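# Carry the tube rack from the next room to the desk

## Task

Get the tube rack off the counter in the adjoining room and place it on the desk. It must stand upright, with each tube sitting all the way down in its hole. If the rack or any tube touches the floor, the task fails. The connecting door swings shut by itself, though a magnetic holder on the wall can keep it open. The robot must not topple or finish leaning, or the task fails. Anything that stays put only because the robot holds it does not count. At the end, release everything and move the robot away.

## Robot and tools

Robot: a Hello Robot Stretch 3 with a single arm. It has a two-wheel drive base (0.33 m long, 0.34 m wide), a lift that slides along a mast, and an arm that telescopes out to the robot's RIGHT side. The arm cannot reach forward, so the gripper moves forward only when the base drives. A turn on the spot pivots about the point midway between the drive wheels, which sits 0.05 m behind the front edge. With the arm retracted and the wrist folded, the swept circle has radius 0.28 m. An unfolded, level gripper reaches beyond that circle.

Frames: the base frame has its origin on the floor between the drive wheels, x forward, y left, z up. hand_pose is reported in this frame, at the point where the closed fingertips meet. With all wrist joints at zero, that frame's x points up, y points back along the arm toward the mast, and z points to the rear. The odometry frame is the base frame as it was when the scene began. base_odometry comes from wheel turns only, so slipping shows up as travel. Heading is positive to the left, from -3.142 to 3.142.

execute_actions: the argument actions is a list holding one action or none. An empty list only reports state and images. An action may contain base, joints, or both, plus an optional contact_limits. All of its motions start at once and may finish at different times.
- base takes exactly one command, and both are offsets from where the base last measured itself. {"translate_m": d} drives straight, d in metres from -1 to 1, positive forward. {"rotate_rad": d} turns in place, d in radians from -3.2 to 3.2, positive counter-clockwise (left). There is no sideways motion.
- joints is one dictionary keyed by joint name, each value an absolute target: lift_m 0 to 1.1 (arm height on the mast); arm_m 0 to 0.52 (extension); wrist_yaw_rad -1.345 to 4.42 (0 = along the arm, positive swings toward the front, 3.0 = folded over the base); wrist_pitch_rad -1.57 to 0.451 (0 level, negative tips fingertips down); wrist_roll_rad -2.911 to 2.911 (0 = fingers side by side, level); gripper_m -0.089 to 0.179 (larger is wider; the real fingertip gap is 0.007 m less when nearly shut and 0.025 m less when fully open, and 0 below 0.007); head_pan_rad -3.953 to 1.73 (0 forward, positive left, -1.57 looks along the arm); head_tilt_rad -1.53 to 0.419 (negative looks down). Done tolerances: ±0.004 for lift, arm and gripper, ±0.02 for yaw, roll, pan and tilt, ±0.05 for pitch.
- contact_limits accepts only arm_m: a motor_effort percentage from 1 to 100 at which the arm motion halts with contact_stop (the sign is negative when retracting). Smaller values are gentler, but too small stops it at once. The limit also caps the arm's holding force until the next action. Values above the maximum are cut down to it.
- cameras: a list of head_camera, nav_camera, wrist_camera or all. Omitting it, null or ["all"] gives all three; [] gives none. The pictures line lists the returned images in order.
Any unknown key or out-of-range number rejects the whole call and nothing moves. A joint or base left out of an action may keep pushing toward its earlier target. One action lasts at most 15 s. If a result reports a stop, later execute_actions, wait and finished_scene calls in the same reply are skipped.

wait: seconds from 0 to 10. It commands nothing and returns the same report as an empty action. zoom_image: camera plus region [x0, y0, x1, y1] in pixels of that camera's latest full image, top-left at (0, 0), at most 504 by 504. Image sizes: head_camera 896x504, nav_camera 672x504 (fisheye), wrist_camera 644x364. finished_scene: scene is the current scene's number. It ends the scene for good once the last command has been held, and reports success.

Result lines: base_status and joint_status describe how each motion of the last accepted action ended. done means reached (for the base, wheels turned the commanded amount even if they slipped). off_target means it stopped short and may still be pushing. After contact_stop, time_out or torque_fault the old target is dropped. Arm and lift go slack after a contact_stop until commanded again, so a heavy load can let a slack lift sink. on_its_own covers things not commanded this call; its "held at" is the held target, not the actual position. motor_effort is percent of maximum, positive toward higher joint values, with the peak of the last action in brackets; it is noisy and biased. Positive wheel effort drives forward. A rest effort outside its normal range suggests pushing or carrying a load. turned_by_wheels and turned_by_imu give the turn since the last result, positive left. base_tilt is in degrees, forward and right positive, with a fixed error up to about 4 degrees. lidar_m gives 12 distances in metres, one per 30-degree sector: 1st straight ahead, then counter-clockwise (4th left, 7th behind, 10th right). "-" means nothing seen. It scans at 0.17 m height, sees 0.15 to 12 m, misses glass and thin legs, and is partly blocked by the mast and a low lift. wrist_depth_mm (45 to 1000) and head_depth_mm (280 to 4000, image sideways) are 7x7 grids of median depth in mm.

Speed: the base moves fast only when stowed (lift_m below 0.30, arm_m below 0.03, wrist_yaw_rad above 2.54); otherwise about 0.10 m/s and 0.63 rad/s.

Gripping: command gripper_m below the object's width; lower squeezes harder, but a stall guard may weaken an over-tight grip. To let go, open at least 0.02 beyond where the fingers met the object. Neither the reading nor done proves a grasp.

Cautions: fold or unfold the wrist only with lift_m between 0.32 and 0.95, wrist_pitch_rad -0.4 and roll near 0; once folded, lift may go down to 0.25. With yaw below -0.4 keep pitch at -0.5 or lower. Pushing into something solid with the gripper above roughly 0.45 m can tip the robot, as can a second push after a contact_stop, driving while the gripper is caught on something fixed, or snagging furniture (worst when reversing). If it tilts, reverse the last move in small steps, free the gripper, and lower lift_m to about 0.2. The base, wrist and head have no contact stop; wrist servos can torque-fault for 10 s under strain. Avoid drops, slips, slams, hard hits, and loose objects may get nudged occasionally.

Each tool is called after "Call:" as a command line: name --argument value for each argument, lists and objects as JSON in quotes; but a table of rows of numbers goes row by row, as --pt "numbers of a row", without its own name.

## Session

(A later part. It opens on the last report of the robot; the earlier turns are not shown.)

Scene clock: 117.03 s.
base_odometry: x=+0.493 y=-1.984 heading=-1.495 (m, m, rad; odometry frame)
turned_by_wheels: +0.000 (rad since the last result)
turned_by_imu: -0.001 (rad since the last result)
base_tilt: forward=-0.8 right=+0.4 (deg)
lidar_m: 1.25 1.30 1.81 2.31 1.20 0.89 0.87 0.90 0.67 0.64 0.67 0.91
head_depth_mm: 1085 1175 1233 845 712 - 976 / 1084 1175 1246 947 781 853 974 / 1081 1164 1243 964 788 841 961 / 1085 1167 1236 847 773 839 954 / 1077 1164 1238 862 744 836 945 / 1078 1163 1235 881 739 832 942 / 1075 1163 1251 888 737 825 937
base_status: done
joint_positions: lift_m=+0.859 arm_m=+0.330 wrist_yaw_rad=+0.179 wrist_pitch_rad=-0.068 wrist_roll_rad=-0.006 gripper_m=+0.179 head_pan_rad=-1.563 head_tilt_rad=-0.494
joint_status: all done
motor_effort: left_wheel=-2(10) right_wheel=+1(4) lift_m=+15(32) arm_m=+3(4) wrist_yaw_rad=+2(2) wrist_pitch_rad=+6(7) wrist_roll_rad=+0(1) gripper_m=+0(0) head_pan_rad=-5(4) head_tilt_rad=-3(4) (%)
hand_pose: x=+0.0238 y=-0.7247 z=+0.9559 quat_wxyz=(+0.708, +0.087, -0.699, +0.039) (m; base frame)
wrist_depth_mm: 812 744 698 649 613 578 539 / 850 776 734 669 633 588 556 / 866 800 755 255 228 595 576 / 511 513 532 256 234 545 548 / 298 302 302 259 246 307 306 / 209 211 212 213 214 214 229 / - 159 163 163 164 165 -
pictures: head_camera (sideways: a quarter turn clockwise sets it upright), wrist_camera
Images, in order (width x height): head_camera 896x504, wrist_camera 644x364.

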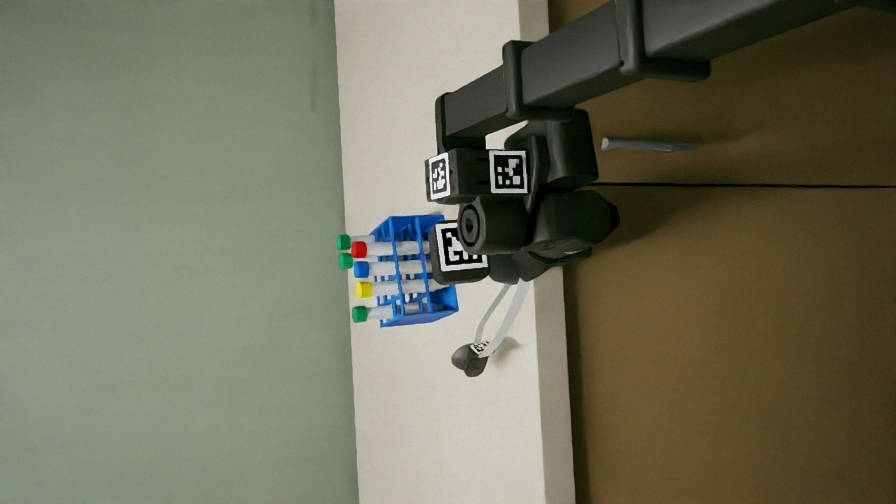

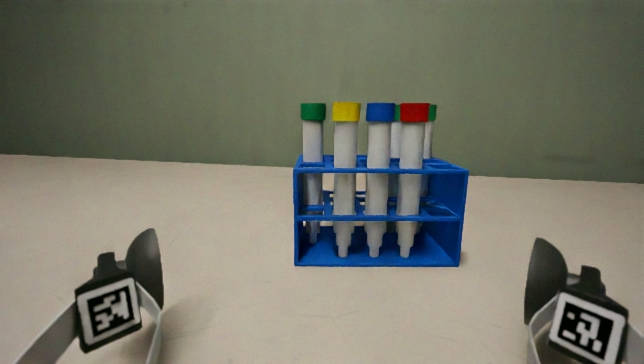

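Call:
execute_actions --actions '[{"base":{"translate_m":-0.008},"joints":{"arm_m":0.43}}]' --cameras '["wrist_camera"]'

Call:
execute_actions --actions '[{"joints":{"gripper_m":0.09}}]' --cameras '["wrist_camera"]'

Call:
execute_actions --actions '[{"joints":{"wrist_pitch_rad":0.15,"lift_m":0.88}}]' --cameras '["wrist_camera"]'

Call:
wait --seconds 8

Scene clock: 132.50 s.
base_odometry: x=+0.492 y=-1.977 heading=-1.495 (m, m, rad; odometry frame)
turned_by_wheels: +0.000 (rad since the last result)
turned_by_imu: +0.000 (rad since the last result)
base_tilt: forward=-0.9 right=+0.3 (deg)
lidar_m: 1.26 1.31 1.83 2.31 1.19 0.88 0.85 0.89 0.67 0.64 0.67 0.91
head_depth_mm: 1083 1170 1235 843 - - 976 / 1081 1172 1245 948 767 848 971 / 1082 1171 1242 - 754 845 961 / 1076 1172 1242 - 755 839 951 / 1077 1164 1240 830 745 834 948 / 1078 1166 1239 880 739 827 941 / 1074 1161 1248 890 736 825 938
base_status: done
joint_positions: lift_m=+0.859 arm_m=+0.430 wrist_yaw_rad=+0.179 wrist_pitch_rad=-0.068 wrist_roll_rad=-0.006 gripper_m=+0.179 head_pan_rad=-1.563 head_tilt_rad=-0.494
joint_status: all done
motor_effort: left_wheel=-2(9) right_wheel=+1(4) lift_m=+15(16) arm_m=+3(2) wrist_yaw_rad=+2(1) wrist_pitch_rad=+6(6) wrist_roll_rad=+0(1) gripper_m=+1(1) head_pan_rad=-4(4) head_tilt_rad=-3(3) (%)
hand_pose: x=+0.0238 y=-0.8247 z=+0.9559 quat_wxyz=(+0.708, +0.087, -0.699, +0.039) (m; base frame)
wrist_depth_mm: 685 634 595 555 529 498 467 / 727 663 620 575 529 508 481 / 748 691 639 130 140 522 489 / 505 521 402 137 157 524 505 / 298 298 167 141 145 261 308 / 209 210 172 146 149 191 228 / - 159 159 155 158 157 -
pictures: wrist_camera
Images, in order (width x height): wrist_camera 644x364.

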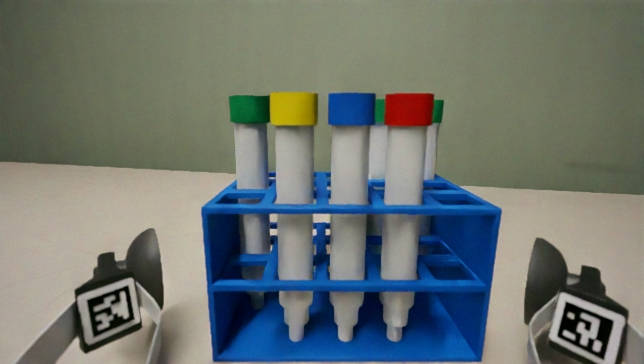

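Scene clock: 133.87 s.
base_odometry: x=+0.492 y=-1.977 heading=-1.495 (m, m, rad; odometry frame)
turned_by_wheels: +0.000 (rad since the last result)
turned_by_imu: +0.000 (rad since the last result)
base_tilt: forward=-0.8 right=+0.3 (deg)
lidar_m: 1.26 1.32 1.83 2.31 1.19 0.88 0.86 0.89 0.67 0.64 0.67 0.91
head_depth_mm: 1085 1173 1232 844 - - 970 / 1080 1176 1238 947 768 850 968 / 1084 1168 1242 - 753 844 963 / 1079 1172 1244 - 755 840 954 / 1081 1163 1240 838 745 833 950 / 1077 1165 1229 884 740 827 941 / 1078 1163 1251 890 735 825 937
base_status: not commanded
joint_positions: lift_m=+0.859 arm_m=+0.430 wrist_yaw_rad=+0.180 wrist_pitch_rad=-0.068 wrist_roll_rad=-0.006 gripper_m=+0.090 head_pan_rad=-1.563 head_tilt_rad=-0.494
joint_status: all done
motor_effort: left_wheel=-2(2) right_wheel=+2(1) lift_m=+15(15) arm_m=+3(3) wrist_yaw_rad=+1(0) wrist_pitch_rad=+6(6) wrist_roll_rad=-1(1) gripper_m=-1(83) head_pan_rad=-5(3) head_tilt_rad=-3(4) (%)
hand_pose: x=+0.0240 y=-0.8247 z=+0.9559 quat_wxyz=(+0.708, +0.087, -0.699, +0.040) (m; base frame)
wrist_depth_mm: 684 652 599 567 522 500 470 / 739 661 616 578 533 518 480 / 754 702 641 160 164 526 496 / 514 517 402 161 171 516 497 / 298 299 276 170 177 306 307 / 210 209 - 177 185 214 215 / 161 162 155 161 163 157 165
pictures: wrist_camera
Images, in order (width x height): wrist_camera 644x364.

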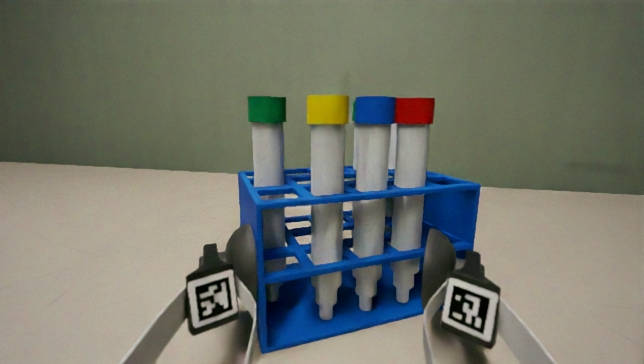

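Scene clock: 134.80 s.
base_odometry: x=+0.492 y=-1.977 heading=-1.495 (m, m, rad; odometry frame)
turned_by_wheels: +0.000 (rad since the last result)
turned_by_imu: +0.000 (rad since the last result)
base_tilt: forward=-0.8 right=+0.4 (deg)
lidar_m: 1.26 1.31 1.83 2.31 1.19 0.88 0.86 0.89 0.67 0.64 0.67 0.91
head_depth_mm: 1087 1173 1239 846 - 877 975 / 1086 1174 1244 - 761 850 967 / 1081 1172 1262 - 750 843 962 / 1080 1167 1239 - 749 839 954 / 1073 1165 1239 855 744 831 948 / 1075 1159 1240 884 740 830 941 / 1074 1160 1252 891 736 825 933
base_status: not commanded
joint_positions: lift_m=+0.879 arm_m=+0.430 wrist_yaw_rad=+0.180 wrist_pitch_rad=+0.125 wrist_roll_rad=-0.006 gripper_m=+0.090 head_pan_rad=-1.563 head_tilt_rad=-0.494
joint_status: all done
motor_effort: left_wheel=-2(2) right_wheel=+2(2) lift_m=+34(37) arm_m=+4(3) wrist_yaw_rad=+1(1) wrist_pitch_rad=+8(9) wrist_roll_rad=+0(0) gripper_m=-1(0) head_pan_rad=-5(4) head_tilt_rad=-4(4) (%)
hand_pose: x=+0.0246 y=-0.8278 z=+1.0262 quat_wxyz=(+0.701, +0.019, -0.704, +0.107) (m; base frame)
wrist_depth_mm: 758 703 638 608 574 532 502 / 753 715 659 616 563 536 500 / 781 718 658 607 565 529 508 / 763 711 653 612 564 530 506 / 764 712 662 605 559 537 502 / 416 418 - 179 181 445 448 / 287 288 260 171 181 282 306
pictures: wrist_camera
Images, in order (width x height): wrist_camera 644x364.

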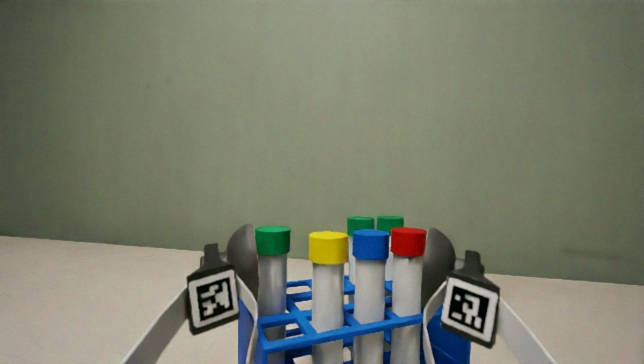

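Scene clock: 142.80 s.
base_odometry: x=+0.492 y=-1.977 heading=-1.495 (m, m, rad; odometry frame)
turned_by_wheels: +0.000 (rad since the last result)
turned_by_imu: +0.000 (rad since the last result)
base_tilt: forward=-0.8 right=+0.4 (deg)
lidar_m: 1.26 1.31 1.83 2.31 1.19 0.88 0.85 0.89 0.67 0.64 0.67 0.91
head_depth_mm: 1083 1175 1234 845 - 876 975 / 1084 1173 1244 - 762 850 970 / 1081 1170 1260 - 751 846 962 / 1078 1168 1242 - 748 840 959 / 1078 1167 1239 854 745 837 946 / 1078 1168 1240 881 742 827 940 / 1075 1169 1252 888 737 825 932
base_status: not commanded
joint_positions: lift_m=+0.879 arm_m=+0.430 wrist_yaw_rad=+0.180 wrist_pitch_rad=+0.125 wrist_roll_rad=-0.006 gripper_m=+0.090 head_pan_rad=-1.563 head_tilt_rad=-0.494
joint_status: all done
motor_effort: left_wheel=-2(2) right_wheel=+2(2) lift_m=+34(37) arm_m=+3(3) wrist_yaw_rad=+1(1) wrist_pitch_rad=+8(9) wrist_roll_rad=+0(0) gripper_m=+1(0) head_pan_rad=-4(4) head_tilt_rad=-3(4) (%)
hand_pose: x=+0.0246 y=-0.8278 z=+1.0262 quat_wxyz=(+0.701, +0.019, -0.704, +0.107) (m; base frame)
wrist_depth_mm: 759 708 655 599 571 535 508 / 769 699 647 609 574 529 501 / 763 707 650 605 569 539 505 / 765 707 661 615 565 539 508 / 759 710 660 597 237 542 501 / 413 420 - 179 180 442 444 / 288 291 259 171 181 283 307
wait: 8.00 s; at rest by 0.27 s
pictures: head_camera (sideways: a quarter turn clockwise sets it upright), nav_camera (sideways: a quarter turn counterclockwise sets it upright), wrist_camera
Images, in order (width x height): head_camera 896x504, nav_camera 672x504, wrist_camera 644x364.

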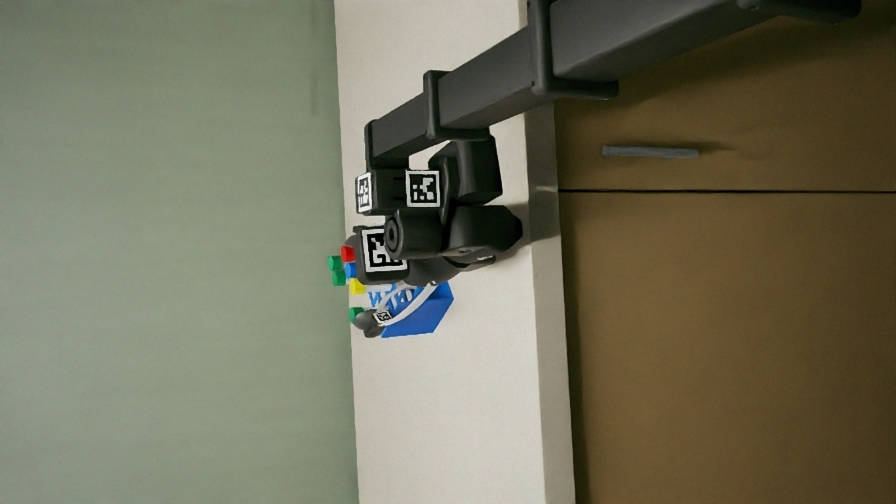

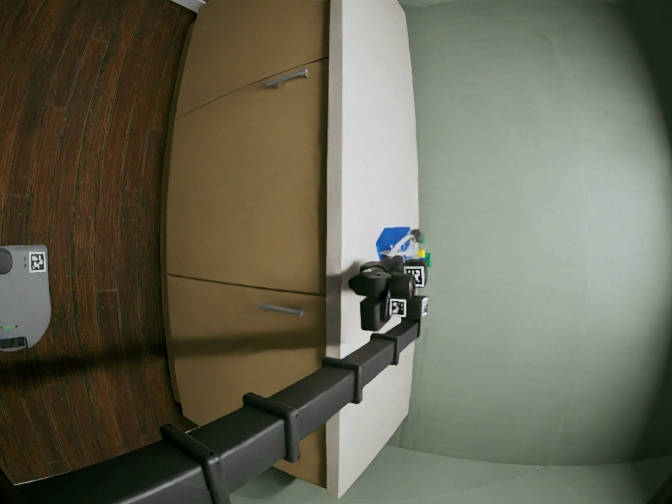

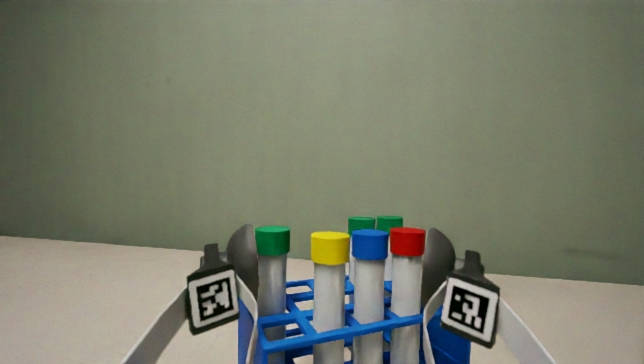

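Call:
execute_actions --actions '[{"joints":{"gripper_m":0.179,"arm_m":0.38}}]' --cameras '[]'

Call:
execute_actions --actions '[{"base":{"translate_m":-0.1},"joints":{"wrist_pitch_rad":-0.05,"lift_m":0.858,"wrist_yaw_rad":0.52}}]' --cameras '[]'

Call:
execute_actions --actions '[{"joints":{"arm_m":0.44}}]' --cameras '["wrist_camera","head_camera"]'

Scene clock: 156.80 s.
base_odometry: x=+0.492 y=-1.977 heading=-1.495 (m, m, rad; odometry frame)
turned_by_wheels: +0.000 (rad since the last result)
turned_by_imu: +0.000 (rad since the last result)
base_tilt: forward=-0.8 right=+0.3 (deg)
lidar_m: 1.26 1.31 1.83 2.31 1.19 0.88 0.85 0.89 0.67 0.64 0.67 0.91
head_depth_mm: 1084 1178 1233 863 - 877 978 / 1084 1165 1243 - 768 848 970 / 1079 1169 1241 - 754 846 962 / 1080 1168 1241 - 755 840 959 / 1078 1165 1239 832 746 834 947 / 1072 1164 1232 881 740 829 944 / 1075 1164 1249 893 738 823 935
base_status: not commanded
joint_positions: lift_m=+0.879 arm_m=+0.380 wrist_yaw_rad=+0.180 wrist_pitch_rad=+0.126 wrist_roll_rad=-0.006 gripper_m=+0.179 head_pan_rad=-1.563 head_tilt_rad=-0.494
joint_status: all done
motor_effort: left_wheel=-2(2) right_wheel=+1(2) lift_m=+34(34) arm_m=-2(5) wrist_yaw_rad=+1(0) wrist_pitch_rad=+8(8) wrist_roll_rad=+0(0) gripper_m=+1(86) head_pan_rad=-4(4) head_tilt_rad=-4(3) (%)
hand_pose: x=+0.0246 y=-0.7783 z=+1.0264 quat_wxyz=(+0.701, +0.019, -0.704, +0.107) (m; base frame)
wrist_depth_mm: 805 769 698 655 611 574 538 / 836 783 707 661 614 572 540 / 828 774 704 654 616 580 536 / 839 780 724 655 606 577 546 / 811 743 711 275 285 584 552 / 415 425 431 222 231 449 501 / 304 283 292 210 236 302 -
pictures: none
No camera images: the call's "cameras" was empty. Leave "cameras" out to get every camera's image.

Scene clock: 159.27 s.
base_odometry: x=+0.485 y=-1.877 heading=-1.495 (m, m, rad; odometry frame)
turned_by_wheels: +0.000 (rad since the last result)
turned_by_imu: +0.000 (rad since the last result)
base_tilt: forward=-0.8 right=+0.4 (deg)
lidar_m: 1.36 1.42 1.97 2.31 1.05 0.78 0.76 0.79 0.67 0.64 0.67 0.91
head_depth_mm: 1081 1171 1234 843 713 - 980 / 1081 1174 1242 949 768 852 970 / 1079 1168 1244 - 764 846 965 / 1079 1167 1233 1000 763 843 954 / 1072 1169 1237 873 746 834 945 / 1076 1162 1229 852 741 831 941 / 1074 1160 1244 892 739 825 938
base_status: done
joint_positions: lift_m=+0.859 arm_m=+0.380 wrist_yaw_rad=+0.518 wrist_pitch_rad=-0.066 wrist_roll_rad=-0.006 gripper_m=+0.179 head_pan_rad=-1.563 head_tilt_rad=-0.494
joint_status: all done
motor_effort: left_wheel=-1(9) right_wheel=+1(4) lift_m=+15(31) arm_m=-3(2) wrist_yaw_rad=+2(2) wrist_pitch_rad=+5(7) wrist_roll_rad=+0(0) gripper_m=+0(1) head_pan_rad=-4(4) head_tilt_rad=-4(4) (%)
hand_pose: x=+0.1044 y=-0.7460 z=+0.9561 quat_wxyz=(+0.692, +0.203, -0.675, +0.159) (m; base frame)
wrist_depth_mm: 949 - 842 711 610 523 469 / - - 882 732 626 538 477 / - - 951 722 230 556 486 / 513 521 527 306 237 472 488 / 298 300 302 274 254 282 309 / 210 210 212 212 215 215 230 / - 159 163 163 164 165 -
pictures: none
No camera images: the call's "cameras" was empty. Leave "cameras" out to get every camera's image.

Scene clock: 160.87 s.
base_odometry: x=+0.485 y=-1.877 heading=-1.495 (m, m, rad; odometry frame)
turned_by_wheels: +0.000 (rad since the last result)
turned_by_imu: +0.000 (rad since the last result)
base_tilt: forward=-0.8 right=+0.4 (deg)
lidar_m: 1.36 1.42 1.97 2.31 1.05 0.78 0.76 0.79 0.67 0.64 0.67 0.91
head_depth_mm: 1077 1171 1234 842 - - 975 / 1080 1167 1241 950 768 851 969 / 1077 1169 1241 - 752 846 963 / 1076 1165 1235 - 748 839 954 / 1077 1166 1230 870 746 835 947 / 1074 1161 1236 850 741 832 945 / 1073 1152 1250 890 735 825 934
base_status: not commanded
joint_positions: lift_m=+0.859 arm_m=+0.440 wrist_yaw_rad=+0.518 wrist_pitch_rad=-0.067 wrist_roll_rad=-0.006 gripper_m=+0.179 head_pan_rad=-1.563 head_tilt_rad=-0.494
joint_status: all done
motor_effort: left_wheel=-1(1) right_wheel=+2(1) lift_m=+15(15) arm_m=+4(2) wrist_yaw_rad=+2(2) wrist_pitch_rad=+6(5) wrist_roll_rad=+0(0) gripper_m=+0(1) head_pan_rad=-4(5) head_tilt_rad=-4(4) (%)
hand_pose: x=+0.1045 y=-0.8054 z=+0.9560 quat_wxyz=(+0.692, +0.204, -0.675, +0.159) (m; base frame)
wrist_depth_mm: 949 - 792 651 555 480 430 / - - 829 663 569 489 434 / - - 868 196 224 508 447 / 520 522 522 185 187 493 453 / 299 299 299 192 195 307 305 / 209 211 211 198 207 202 226 / - 158 163 163 164 164 -
pictures: head_camera (sideways: a quarter turn clockwise sets it upright), wrist_camera
Images, in order (width x height): head_camera 896x504, wrist_camera 644x364.

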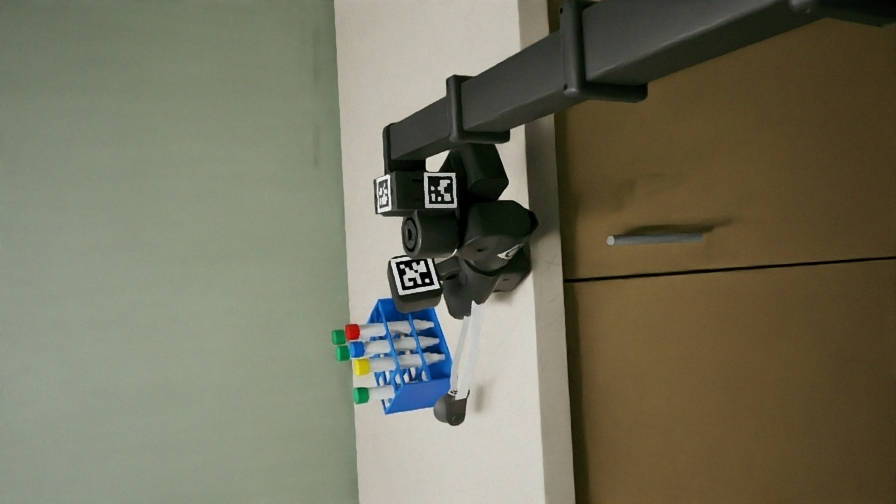

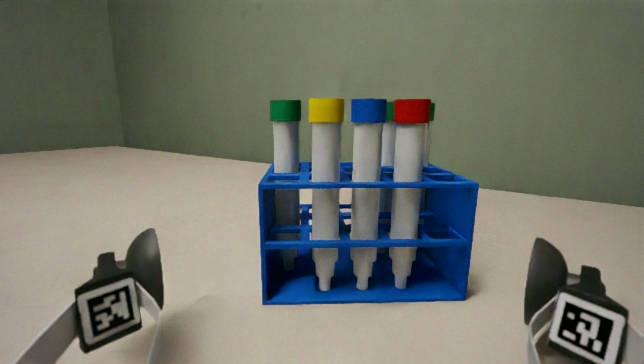

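Call:
execute_actions --actions '[{"base":{"translate_m":0.025},"joints":{"arm_m":0.509}}]' --cameras '["wrist_camera"]'

Call:
execute_actions --actions '[{"joints":{"gripper_m":0.1}}]' --cameras '["wrist_camera"]'

Call:
execute_actions --actions '[{"joints":{"wrist_pitch_rad":0.25,"lift_m":0.88}}]' --cameras '["wrist_camera"]'

Call:
wait --seconds 8

Scene clock: 171.70 s.
base_odometry: x=+0.487 y=-1.902 heading=-1.495 (m, m, rad; odometry frame)
turned_by_wheels: +0.000 (rad since the last result)
turned_by_imu: +0.000 (rad since the last result)
base_tilt: forward=-0.8 right=+0.3 (deg)
lidar_m: 1.33 1.39 1.93 2.31 1.09 0.81 0.78 0.82 0.67 0.64 0.67 0.91
head_depth_mm: 1082 1173 1229 846 - - 997 / 1080 1168 1239 950 768 851 969 / 1078 1168 1250 772 753 841 962 / 1075 1165 1241 - 748 842 953 / 1074 1166 1233 830 743 834 948 / 1074 1160 1228 838 742 829 942 / 1069 1166 1247 890 737 824 938
base_status: done
joint_positions: lift_m=+0.859 arm_m=+0.509 wrist_yaw_rad=+0.519 wrist_pitch_rad=-0.067 wrist_roll_rad=-0.006 gripper_m=+0.179 head_pan_rad=-1.563 head_tilt_rad=-0.494
joint_status: all done
motor_effort: left_wheel=-1(3) right_wheel=+1(7) lift_m=+16(15) arm_m=+3(0) wrist_yaw_rad=+2(2) wrist_pitch_rad=+6(6) wrist_roll_rad=+0(0) gripper_m=+0(1) head_pan_rad=-5(4) head_tilt_rad=-5(4) (%)
hand_pose: x=+0.1045 y=-0.8744 z=+0.9560 quat_wxyz=(+0.692, +0.204, -0.675, +0.159) (m; base frame)
wrist_depth_mm: 930 889 699 576 491 427 382 / 954 942 701 562 481 436 387 / 956 - 133 107 110 448 396 / 514 526 138 111 116 450 402 / 298 298 122 113 117 130 305 / 210 149 137 120 124 130 228 / - 155 127 123 133 141 -
pictures: wrist_camera
Images, in order (width x height): wrist_camera 644x364.

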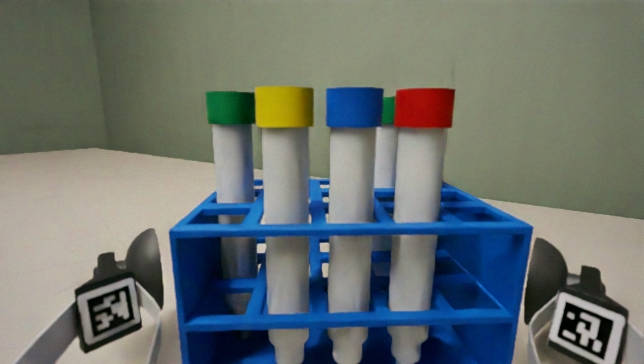

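Scene clock: 172.97 s.
base_odometry: x=+0.487 y=-1.902 heading=-1.495 (m, m, rad; odometry frame)
turned_by_wheels: +0.000 (rad since the last result)
turned_by_imu: +0.000 (rad since the last result)
base_tilt: forward=-0.8 right=+0.3 (deg)
lidar_m: 1.33 1.39 1.93 2.31 1.09 0.81 0.78 0.81 0.67 0.64 0.67 0.91
head_depth_mm: 1086 1174 1231 844 - - 993 / 1084 1172 1242 949 768 850 971 / 1080 1166 1259 775 751 847 961 / 1080 1170 1243 - 749 840 957 / 1079 1164 1235 830 745 831 951 / 1078 1170 1239 845 742 831 942 / 1072 1159 1246 887 735 826 935
base_status: not commanded
joint_positions: lift_m=+0.859 arm_m=+0.509 wrist_yaw_rad=+0.519 wrist_pitch_rad=-0.067 wrist_roll_rad=-0.006 gripper_m=+0.101 head_pan_rad=-1.563 head_tilt_rad=-0.494
joint_status: all done
motor_effort: left_wheel=-1(1) right_wheel=+1(1) lift_m=+15(16) arm_m=+3(3) wrist_yaw_rad=+0(2) wrist_pitch_rad=+6(6) wrist_roll_rad=-1(0) gripper_m=-19(93) head_pan_rad=-4(4) head_tilt_rad=-4(4) (%)
hand_pose: x=+0.1046 y=-0.8743 z=+0.9560 quat_wxyz=(+0.691, +0.204, -0.674, +0.159) (m; base frame)
wrist_depth_mm: 947 902 691 578 486 430 379 / 955 951 713 583 501 441 387 / 962 - 146 118 121 451 393 / 514 511 151 123 138 455 406 / 299 298 139 126 126 149 308 / 209 223 137 130 131 128 215 / 169 154 151 145 152 147 168
pictures: wrist_camera
Images, in order (width x height): wrist_camera 644x364.

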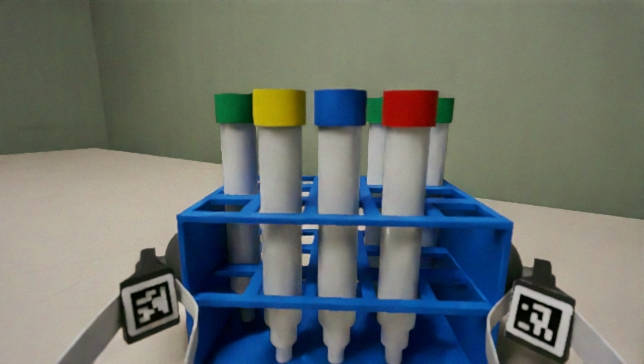

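Scene clock: 173.93 s.
base_odometry: x=+0.487 y=-1.902 heading=-1.495 (m, m, rad; odometry frame)
turned_by_wheels: +0.000 (rad since the last result)
turned_by_imu: +0.000 (rad since the last result)
base_tilt: forward=-0.8 right=+0.3 (deg)
lidar_m: 1.33 1.39 1.94 2.31 1.09 0.81 0.78 0.81 0.67 0.64 0.67 0.91
head_depth_mm: 1077 1177 1235 889 - - 978 / 1081 1167 1247 896 769 849 966 / 1082 1166 1256 777 754 845 962 / 1083 1163 1253 780 749 841 954 / 1076 1162 847 829 745 834 948 / 1070 1160 1217 881 739 827 944 / 1072 1164 1237 889 737 825 937
base_status: not commanded
joint_positions: lift_m=+0.879 arm_m=+0.509 wrist_yaw_rad=+0.519 wrist_pitch_rad=+0.212 wrist_roll_rad=-0.006 gripper_m=+0.101 head_pan_rad=-1.563 head_tilt_rad=-0.494
joint_status: all done
motor_effort: left_wheel=-1(2) right_wheel=+1(2) lift_m=+35(35) arm_m=+3(3) wrist_yaw_rad=+1(1) wrist_pitch_rad=+12(15) wrist_roll_rad=-1(0) gripper_m=-20(21) head_pan_rad=-5(4) head_tilt_rad=-3(4) (%)
hand_pose: x=+0.1055 y=-0.8756 z=+1.0486 quat_wxyz=(+0.663, +0.108, -0.696, +0.253) (m; base frame)
wrist_depth_mm: - - 832 654 549 478 420 / - - 807 644 543 468 413 / - - 154 122 125 467 411 / - - 155 127 148 463 406 / 952 - 140 128 128 150 403 / 557 632 139 130 131 134 399 / 359 335 153 139 154 148 385
pictures: wrist_camera
Images, in order (width x height): wrist_camera 644x364.

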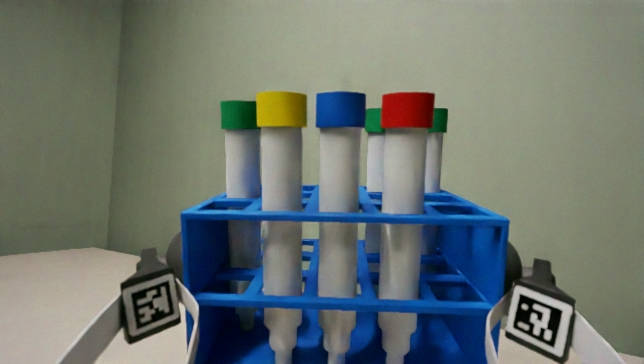

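Scene clock: 181.93 s.
base_odometry: x=+0.487 y=-1.902 heading=-1.495 (m, m, rad; odometry frame)
turned_by_wheels: +0.000 (rad since the last result)
turned_by_imu: +0.000 (rad since the last result)
base_tilt: forward=-0.8 right=+0.4 (deg)
lidar_m: 1.33 1.39 1.93 2.31 1.09 0.81 0.78 0.82 0.67 0.64 0.67 0.91
head_depth_mm: 1079 1172 1232 886 - - 981 / 1083 1170 1245 891 770 848 968 / 1080 1170 1258 775 751 845 961 / 1077 1167 1256 778 748 840 954 / 1075 1162 850 830 743 835 948 / 1076 1163 1217 879 739 829 944 / 1072 1159 1256 891 738 822 934
base_status: not commanded
joint_positions: lift_m=+0.879 arm_m=+0.509 wrist_yaw_rad=+0.519 wrist_pitch_rad=+0.212 wrist_roll_rad=-0.006 gripper_m=+0.101 head_pan_rad=-1.563 head_tilt_rad=-0.494
joint_status: all done
motor_effort: left_wheel=-1(2) right_wheel=+1(2) lift_m=+35(35) arm_m=+3(3) wrist_yaw_rad=+0(1) wrist_pitch_rad=+12(15) wrist_roll_rad=+0(0) gripper_m=-20(21) head_pan_rad=-4(4) head_tilt_rad=-4(4) (%)
hand_pose: x=+0.1055 y=-0.8756 z=+1.0486 quat_wxyz=(+0.663, +0.108, -0.696, +0.253) (m; base frame)
wrist_depth_mm: - - 816 655 555 482 417 / - - 815 638 534 476 415 / - - 154 122 125 469 411 / - - 155 127 148 463 408 / 959 - 140 128 128 149 403 / 558 643 139 130 131 134 399 / 355 335 154 140 154 148 384
wait: 8.00 s; at rest by 0.27 s
pictures: head_camera (sideways: a quarter turn clockwise sets it upright), nav_camera (sideways: a quarter turn counterclockwise sets it upright), wrist_camera
Images, in order (width x height): head_camera 896x504, nav_camera 672x504, wrist_camera 644x364.

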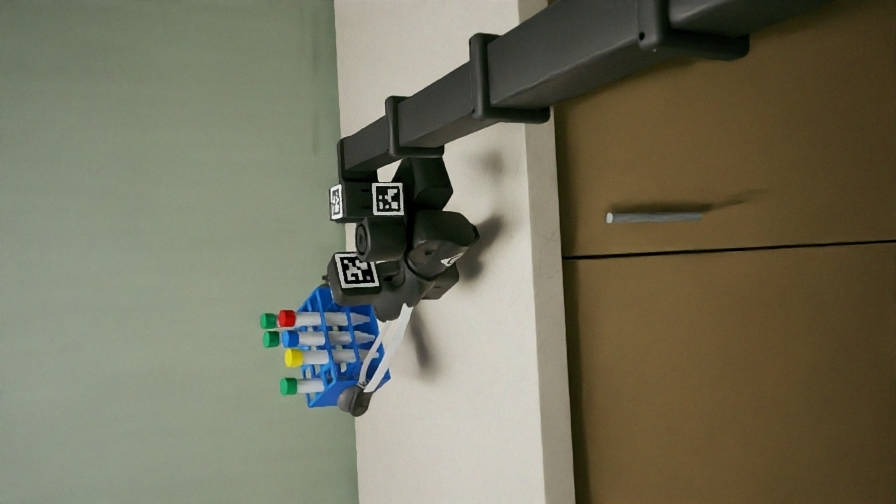

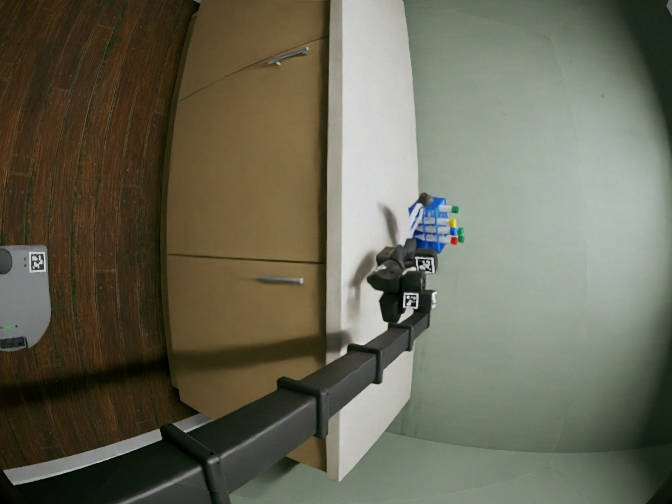

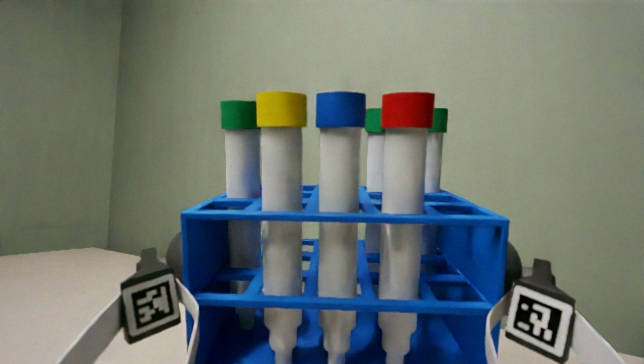

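Good grip.

Call:
execute_actions --actions '[{"joints":{"arm_m":0.2}}]' --cameras '[]'

Call:
execute_actions --actions '[{"base":{"rotate_rad":1.67},"joints":{"arm_m":0,"wrist_yaw_rad":2.0,"head_pan_rad":0,"head_tilt_rad":-0.9}}]' --cameras '[]'

Call:
execute_actions --actions '[{"base":{"translate_m":0.6},"joints":{"lift_m":0.29,"wrist_yaw_rad":2.3}}]' --cameras '[]'

Call:
execute_actions --actions '[{"base":{"translate_m":0.2},"joints":{"wrist_yaw_rad":2.58}}]' --cameras '[]'

Call:
execute_actions --actions '[{"base":{"translate_m":1.0}}]' --cameras '[]'

Call:
execute_actions --actions '[{"base":{"rotate_rad":1.48}}]'

Scene clock: 197.40 s.
base_odometry: x=+0.487 y=-1.902 heading=-1.495 (m, m, rad; odometry frame)
turned_by_wheels: +0.000 (rad since the last result)
turned_by_imu: +0.000 (rad since the last result)
base_tilt: forward=-0.8 right=+0.3 (deg)
lidar_m: 1.33 1.39 1.94 2.31 1.09 0.81 0.78 0.81 0.67 0.64 0.67 0.91
head_depth_mm: 1085 1173 1234 843 - 868 975 / 1082 1169 1241 876 - 872 966 / 1082 1171 1239 859 - 873 959 / 1078 1161 1245 916 - 855 954 / 1080 1163 1240 597 769 836 948 / 1073 1159 1238 559 745 833 941 / 1071 1162 1244 848 736 821 935
base_status: not commanded
joint_positions: lift_m=+0.879 arm_m=+0.200 wrist_yaw_rad=+0.520 wrist_pitch_rad=+0.213 wrist_roll_rad=-0.006 gripper_m=+0.101 head_pan_rad=-1.563 head_tilt_rad=-0.494
joint_status: all done
motor_effort: left_wheel=-1(1) right_wheel=+1(1) lift_m=+35(35) arm_m=-2(1) wrist_yaw_rad=+1(1) wrist_pitch_rad=+12(13) wrist_roll_rad=+0(0) gripper_m=-19(20) head_pan_rad=-5(4) head_tilt_rad=-3(3) (%)
hand_pose: x=+0.1055 y=-0.5670 z=+1.0489 quat_wxyz=(+0.663, +0.107, -0.697, +0.254) (m; base frame)
wrist_depth_mm: - - - - 851 733 649 / - - - - 824 738 643 / - - 154 122 125 731 635 / - - 155 127 148 720 642 / 949 - 139 128 128 150 628 / 564 648 140 130 130 134 617 / 497 357 154 139 154 148 410
pictures: none
No camera images: the call's "cameras" was empty. Leave "cameras" out to get every camera's image.

Scene clock: 201.03 s.
base_odometry: x=+0.487 y=-1.902 heading=+0.175 (m, m, rad; odometry frame)
turned_by_wheels: +1.670 (rad since the last result)
turned_by_imu: +1.659 (rad since the last result)
base_tilt: forward=-0.8 right=+0.3 (deg)
lidar_m: 2.31 1.00 0.79 0.78 0.84 0.65 0.64 0.69 1.01 1.33 1.44 2.15
head_depth_mm: 2252 2444 1984 302 1391 1276 1160 / 2220 2423 2189 - 1375 1275 1134 / 2124 2368 2042 310 - 1280 1133 / 2130 2353 2046 1745 - 1257 1140 / 2137 2393 2052 1768 1486 1261 1143 / 2121 2402 2062 1708 1471 1286 1144 / 2164 2465 2053 1710 1470 1296 1144
base_status: done
joint_positions: lift_m=+0.879 arm_m=+0.000 wrist_yaw_rad=+1.998 wrist_pitch_rad=+0.213 wrist_roll_rad=-0.006 gripper_m=+0.101 head_pan_rad=-0.007 head_tilt_rad=-0.889
joint_status: all done
motor_effort: left_wheel=-2(9) right_wheel=+2(8) lift_m=+35(35) arm_m=-2(4) wrist_yaw_rad=+2(4) wrist_pitch_rad=+12(12) wrist_roll_rad=+0(1) gripper_m=-21(19) head_pan_rad=+4(49) head_tilt_rad=-7(39) (%)
hand_pose: x=+0.2112 y=-0.0392 z=+1.0489 quat_wxyz=(+0.319, +0.549, -0.442, +0.634) (m; base frame)
wrist_depth_mm: 683 827 - - - - - / 688 818 - - - - - / 689 834 157 122 169 - - / 684 825 154 127 147 - - / 685 822 139 128 127 149 - / 683 771 139 130 131 134 - / 667 851 153 139 154 148 -
pictures: none
No camera images: the call's "cameras" was empty. Leave "cameras" out to get every camera's image.

Scene clock: 208.27 s.
base_odometry: x=+1.077 y=-1.797 heading=+0.175 (m, m, rad; odometry frame)
turned_by_wheels: +0.000 (rad since the last result)
turned_by_imu: +0.004 (rad since the last result)
base_tilt: forward=-0.8 right=+0.4 (deg)
lidar_m: 1.72 0.91 0.72 0.71 0.77 1.16 1.24 1.32 1.42 1.40 1.51 1.76
head_depth_mm: 1692 1966 2030 1685 1456 1277 1131 / 1575 1863 1990 1693 1452 1274 1134 / 1561 1818 1978 1698 1458 1282 1136 / 1576 1798 1980 1707 1458 1284 711 / 1562 1802 1984 1719 1466 1283 1137 / 1567 1804 2007 1714 1461 1289 1146 / 1557 1823 2044 1719 1479 1289 1148
base_status: done
joint_positions: lift_m=+0.290 arm_m=+0.000 wrist_yaw_rad=+2.298 wrist_pitch_rad=+0.214 wrist_roll_rad=-0.006 gripper_m=+0.101 head_pan_rad=-0.007 head_tilt_rad=-0.889
joint_status: all done
motor_effort: left_wheel=-3(6) right_wheel=+0(6) lift_m=+16(33) arm_m=-3(2) wrist_yaw_rad=+2(3) wrist_pitch_rad=+12(12) wrist_roll_rad=+0(0) gripper_m=-19(20) head_pan_rad=+4(5) head_tilt_rad=-8(7) (%)
hand_pose: x=+0.1695 y=+0.0247 z=+0.4601 quat_wxyz=(+0.220, +0.608, -0.356, +0.674) (m; base frame)
wrist_depth_mm: 604 690 813 - - - - / 597 689 823 - - - - / 594 681 154 122 169 - - / 593 682 155 127 147 - - / 587 677 139 128 128 150 - / 589 632 139 130 130 134 - / 575 699 154 139 155 148 -
pictures: none
No camera images: the call's "cameras" was empty. Leave "cameras" out to get every camera's image.

Scene clock: 210.93 s.
base_odometry: x=+1.274 y=-1.763 heading=+0.175 (m, m, rad; odometry frame)
turned_by_wheels: +0.000 (rad since the last result)
turned_by_imu: +0.001 (rad since the last result)
base_tilt: forward=-0.9 right=+0.3 (deg)
lidar_m: 1.52 1.60 0.70 0.69 0.74 1.12 1.43 1.53 1.44 1.42 1.54 1.56
head_depth_mm: 1464 1752 1963 1691 1449 1266 1134 / 1378 1596 1888 1690 1446 1276 1134 / 1381 1588 1874 1709 1462 1273 1142 / 1374 1576 1878 1712 1451 1279 1152 / 1378 1592 1895 1716 1473 1289 1142 / 1381 1583 1885 1713 1461 1285 1141 / 1367 1585 1901 1719 1472 1287 1146
base_status: done
joint_positions: lift_m=+0.290 arm_m=+0.000 wrist_yaw_rad=+2.578 wrist_pitch_rad=+0.214 wrist_roll_rad=-0.006 gripper_m=+0.101 head_pan_rad=-0.007 head_tilt_rad=-0.890
joint_status: all done
motor_effort: left_wheel=-2(10) right_wheel=+2(7) lift_m=+16(16) arm_m=-3(3) wrist_yaw_rad=+2(4) wrist_pitch_rad=+12(12) wrist_roll_rad=+0(0) gripper_m=-20(20) head_pan_rad=+5(4) head_tilt_rad=-6(7) (%)
hand_pose: x=+0.1150 y=+0.0709 z=+0.4601 quat_wxyz=(+0.124, +0.652, -0.267, +0.699) (m; base frame)
wrist_depth_mm: 607 659 742 829 - - - / 605 654 721 824 - - - / 600 655 154 122 125 - - / 589 646 156 126 148 - - / 586 637 139 128 128 150 - / 586 628 139 130 130 134 - / 574 637 153 139 155 148 -
pictures: none
No camera images: the call's "cameras" was empty. Leave "cameras" out to get every camera's image.

Scene clock: 216.03 s.
base_odometry: x=+2.259 y=-1.589 heading=+0.175 (m, m, rad; odometry frame)
turned_by_wheels: +0.000 (rad since the last result)
turned_by_imu: +0.006 (rad since the last result)
base_tilt: forward=-0.8 right=+0.3 (deg)
lidar_m: 0.53 0.56 1.16 3.17 0.79 0.93 2.41 1.97 1.56 1.55 0.71 0.54
head_depth_mm: 447 517 612 750 972 1230 1135 / 447 518 613 749 975 1233 1136 / 447 518 612 752 971 1239 1138 / 447 516 613 753 971 1239 1156 / 447 517 614 751 969 1235 1141 / 447 517 611 751 973 1243 1147 / 447 517 612 751 971 1249 1145
base_status: done
joint_positions: lift_m=+0.290 arm_m=+0.000 wrist_yaw_rad=+2.579 wrist_pitch_rad=+0.214 wrist_roll_rad=-0.006 gripper_m=+0.101 head_pan_rad=-0.007 head_tilt_rad=-0.890
joint_status: not commanded
motor_effort: left_wheel=-2(10) right_wheel=+1(7) lift_m=+16(17) arm_m=-2(3) wrist_yaw_rad=+2(1) wrist_pitch_rad=+12(12) wrist_roll_rad=+0(0) gripper_m=-19(20) head_pan_rad=+4(5) head_tilt_rad=-5(6) (%)
hand_pose: x=+0.1150 y=+0.0709 z=+0.4601 quat_wxyz=(+0.124, +0.652, -0.267, +0.699) (m; base frame)
wrist_depth_mm: - - - - 714 521 414 / - - - - 679 520 408 / - - 154 122 168 517 408 / - - 156 127 147 504 401 / - - 139 128 128 149 400 / - - 139 130 131 134 400 / - - 154 140 154 148 378
pictures: none
No camera images: the call's "cameras" was empty. Leave "cameras" out to get every camera's image.

Scene clock: 218.30 s.
base_odometry: x=+2.259 y=-1.589 heading=+1.655 (m, m, rad; odometry frame)
turned_by_wheels: +1.480 (rad since the last result)
turned_by_imu: +1.461 (rad since the last result)
base_tilt: forward=-0.7 right=+0.3 (deg)
lidar_m: 3.00 0.73 0.82 2.41 2.14 1.60 1.55 0.98 0.56 0.53 0.55 0.73
head_depth_mm: 2031 2069 1956 1691 1448 1269 1131 / 2904 2518 2028 1702 1452 1276 1135 / 2932 2515 2035 1690 1460 1275 1132 / 2972 2553 2038 1712 1460 1280 1153 / 2969 2525 2032 1711 1474 1286 1143 / 2951 2551 2072 1702 1470 1285 1142 / 2967 2570 2050 1709 1475 1289 1143
base_status: done
joint_positions: lift_m=+0.290 arm_m=+0.000 wrist_yaw_rad=+2.579 wrist_pitch_rad=+0.214 wrist_roll_rad=-0.006 gripper_m=+0.101 head_pan_rad=-0.007 head_tilt_rad=-0.890
joint_status: not commanded
motor_effort: left_wheel=-2(13) right_wheel=+2(9) lift_m=+16(16) arm_m=-2(2) wrist_yaw_rad=+1(2) wrist_pitch_rad=+12(12) wrist_roll_rad=+0(0) gripper_m=-18(20) head_pan_rad=+3(4) head_tilt_rad=-7(6) (%)
hand_pose: x=+0.1150 y=+0.0709 z=+0.4601 quat_wxyz=(+0.124, +0.652, -0.267, +0.699) (m; base frame)
wrist_depth_mm: - - - - 772 - - / - - - - 745 - - / - - 154 122 168 - - / - - 156 128 148 - - / - - 139 128 128 149 - / - - 139 130 131 134 - / - - 154 139 154 148 -
pictures: head_camera (sideways: a quarter turn clockwise sets it upright), nav_camera (sideways: a quarter turn counterclockwise sets it upright), wrist_camera
Images, in order (width x height): head_camera 896x504, nav_camera 672x504, wrist_camera 644x364.

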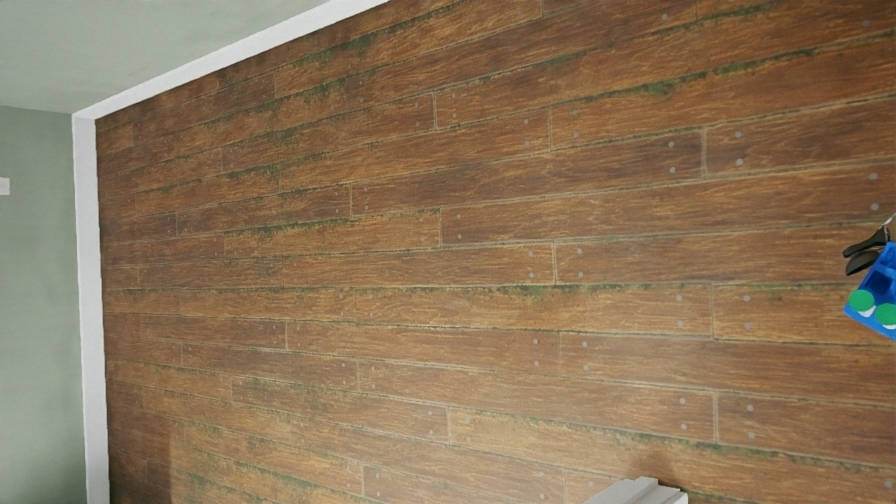

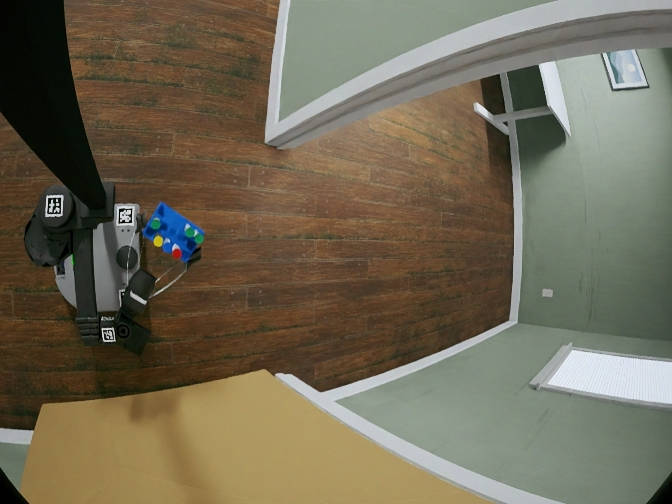

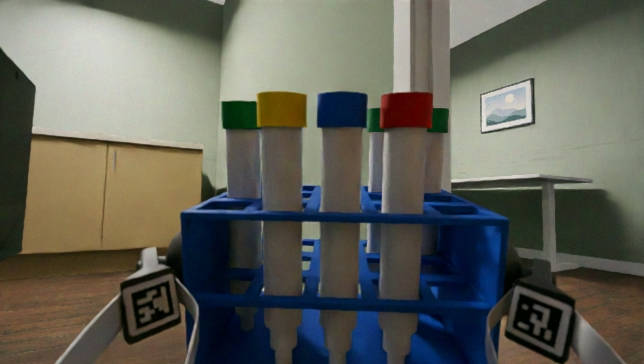

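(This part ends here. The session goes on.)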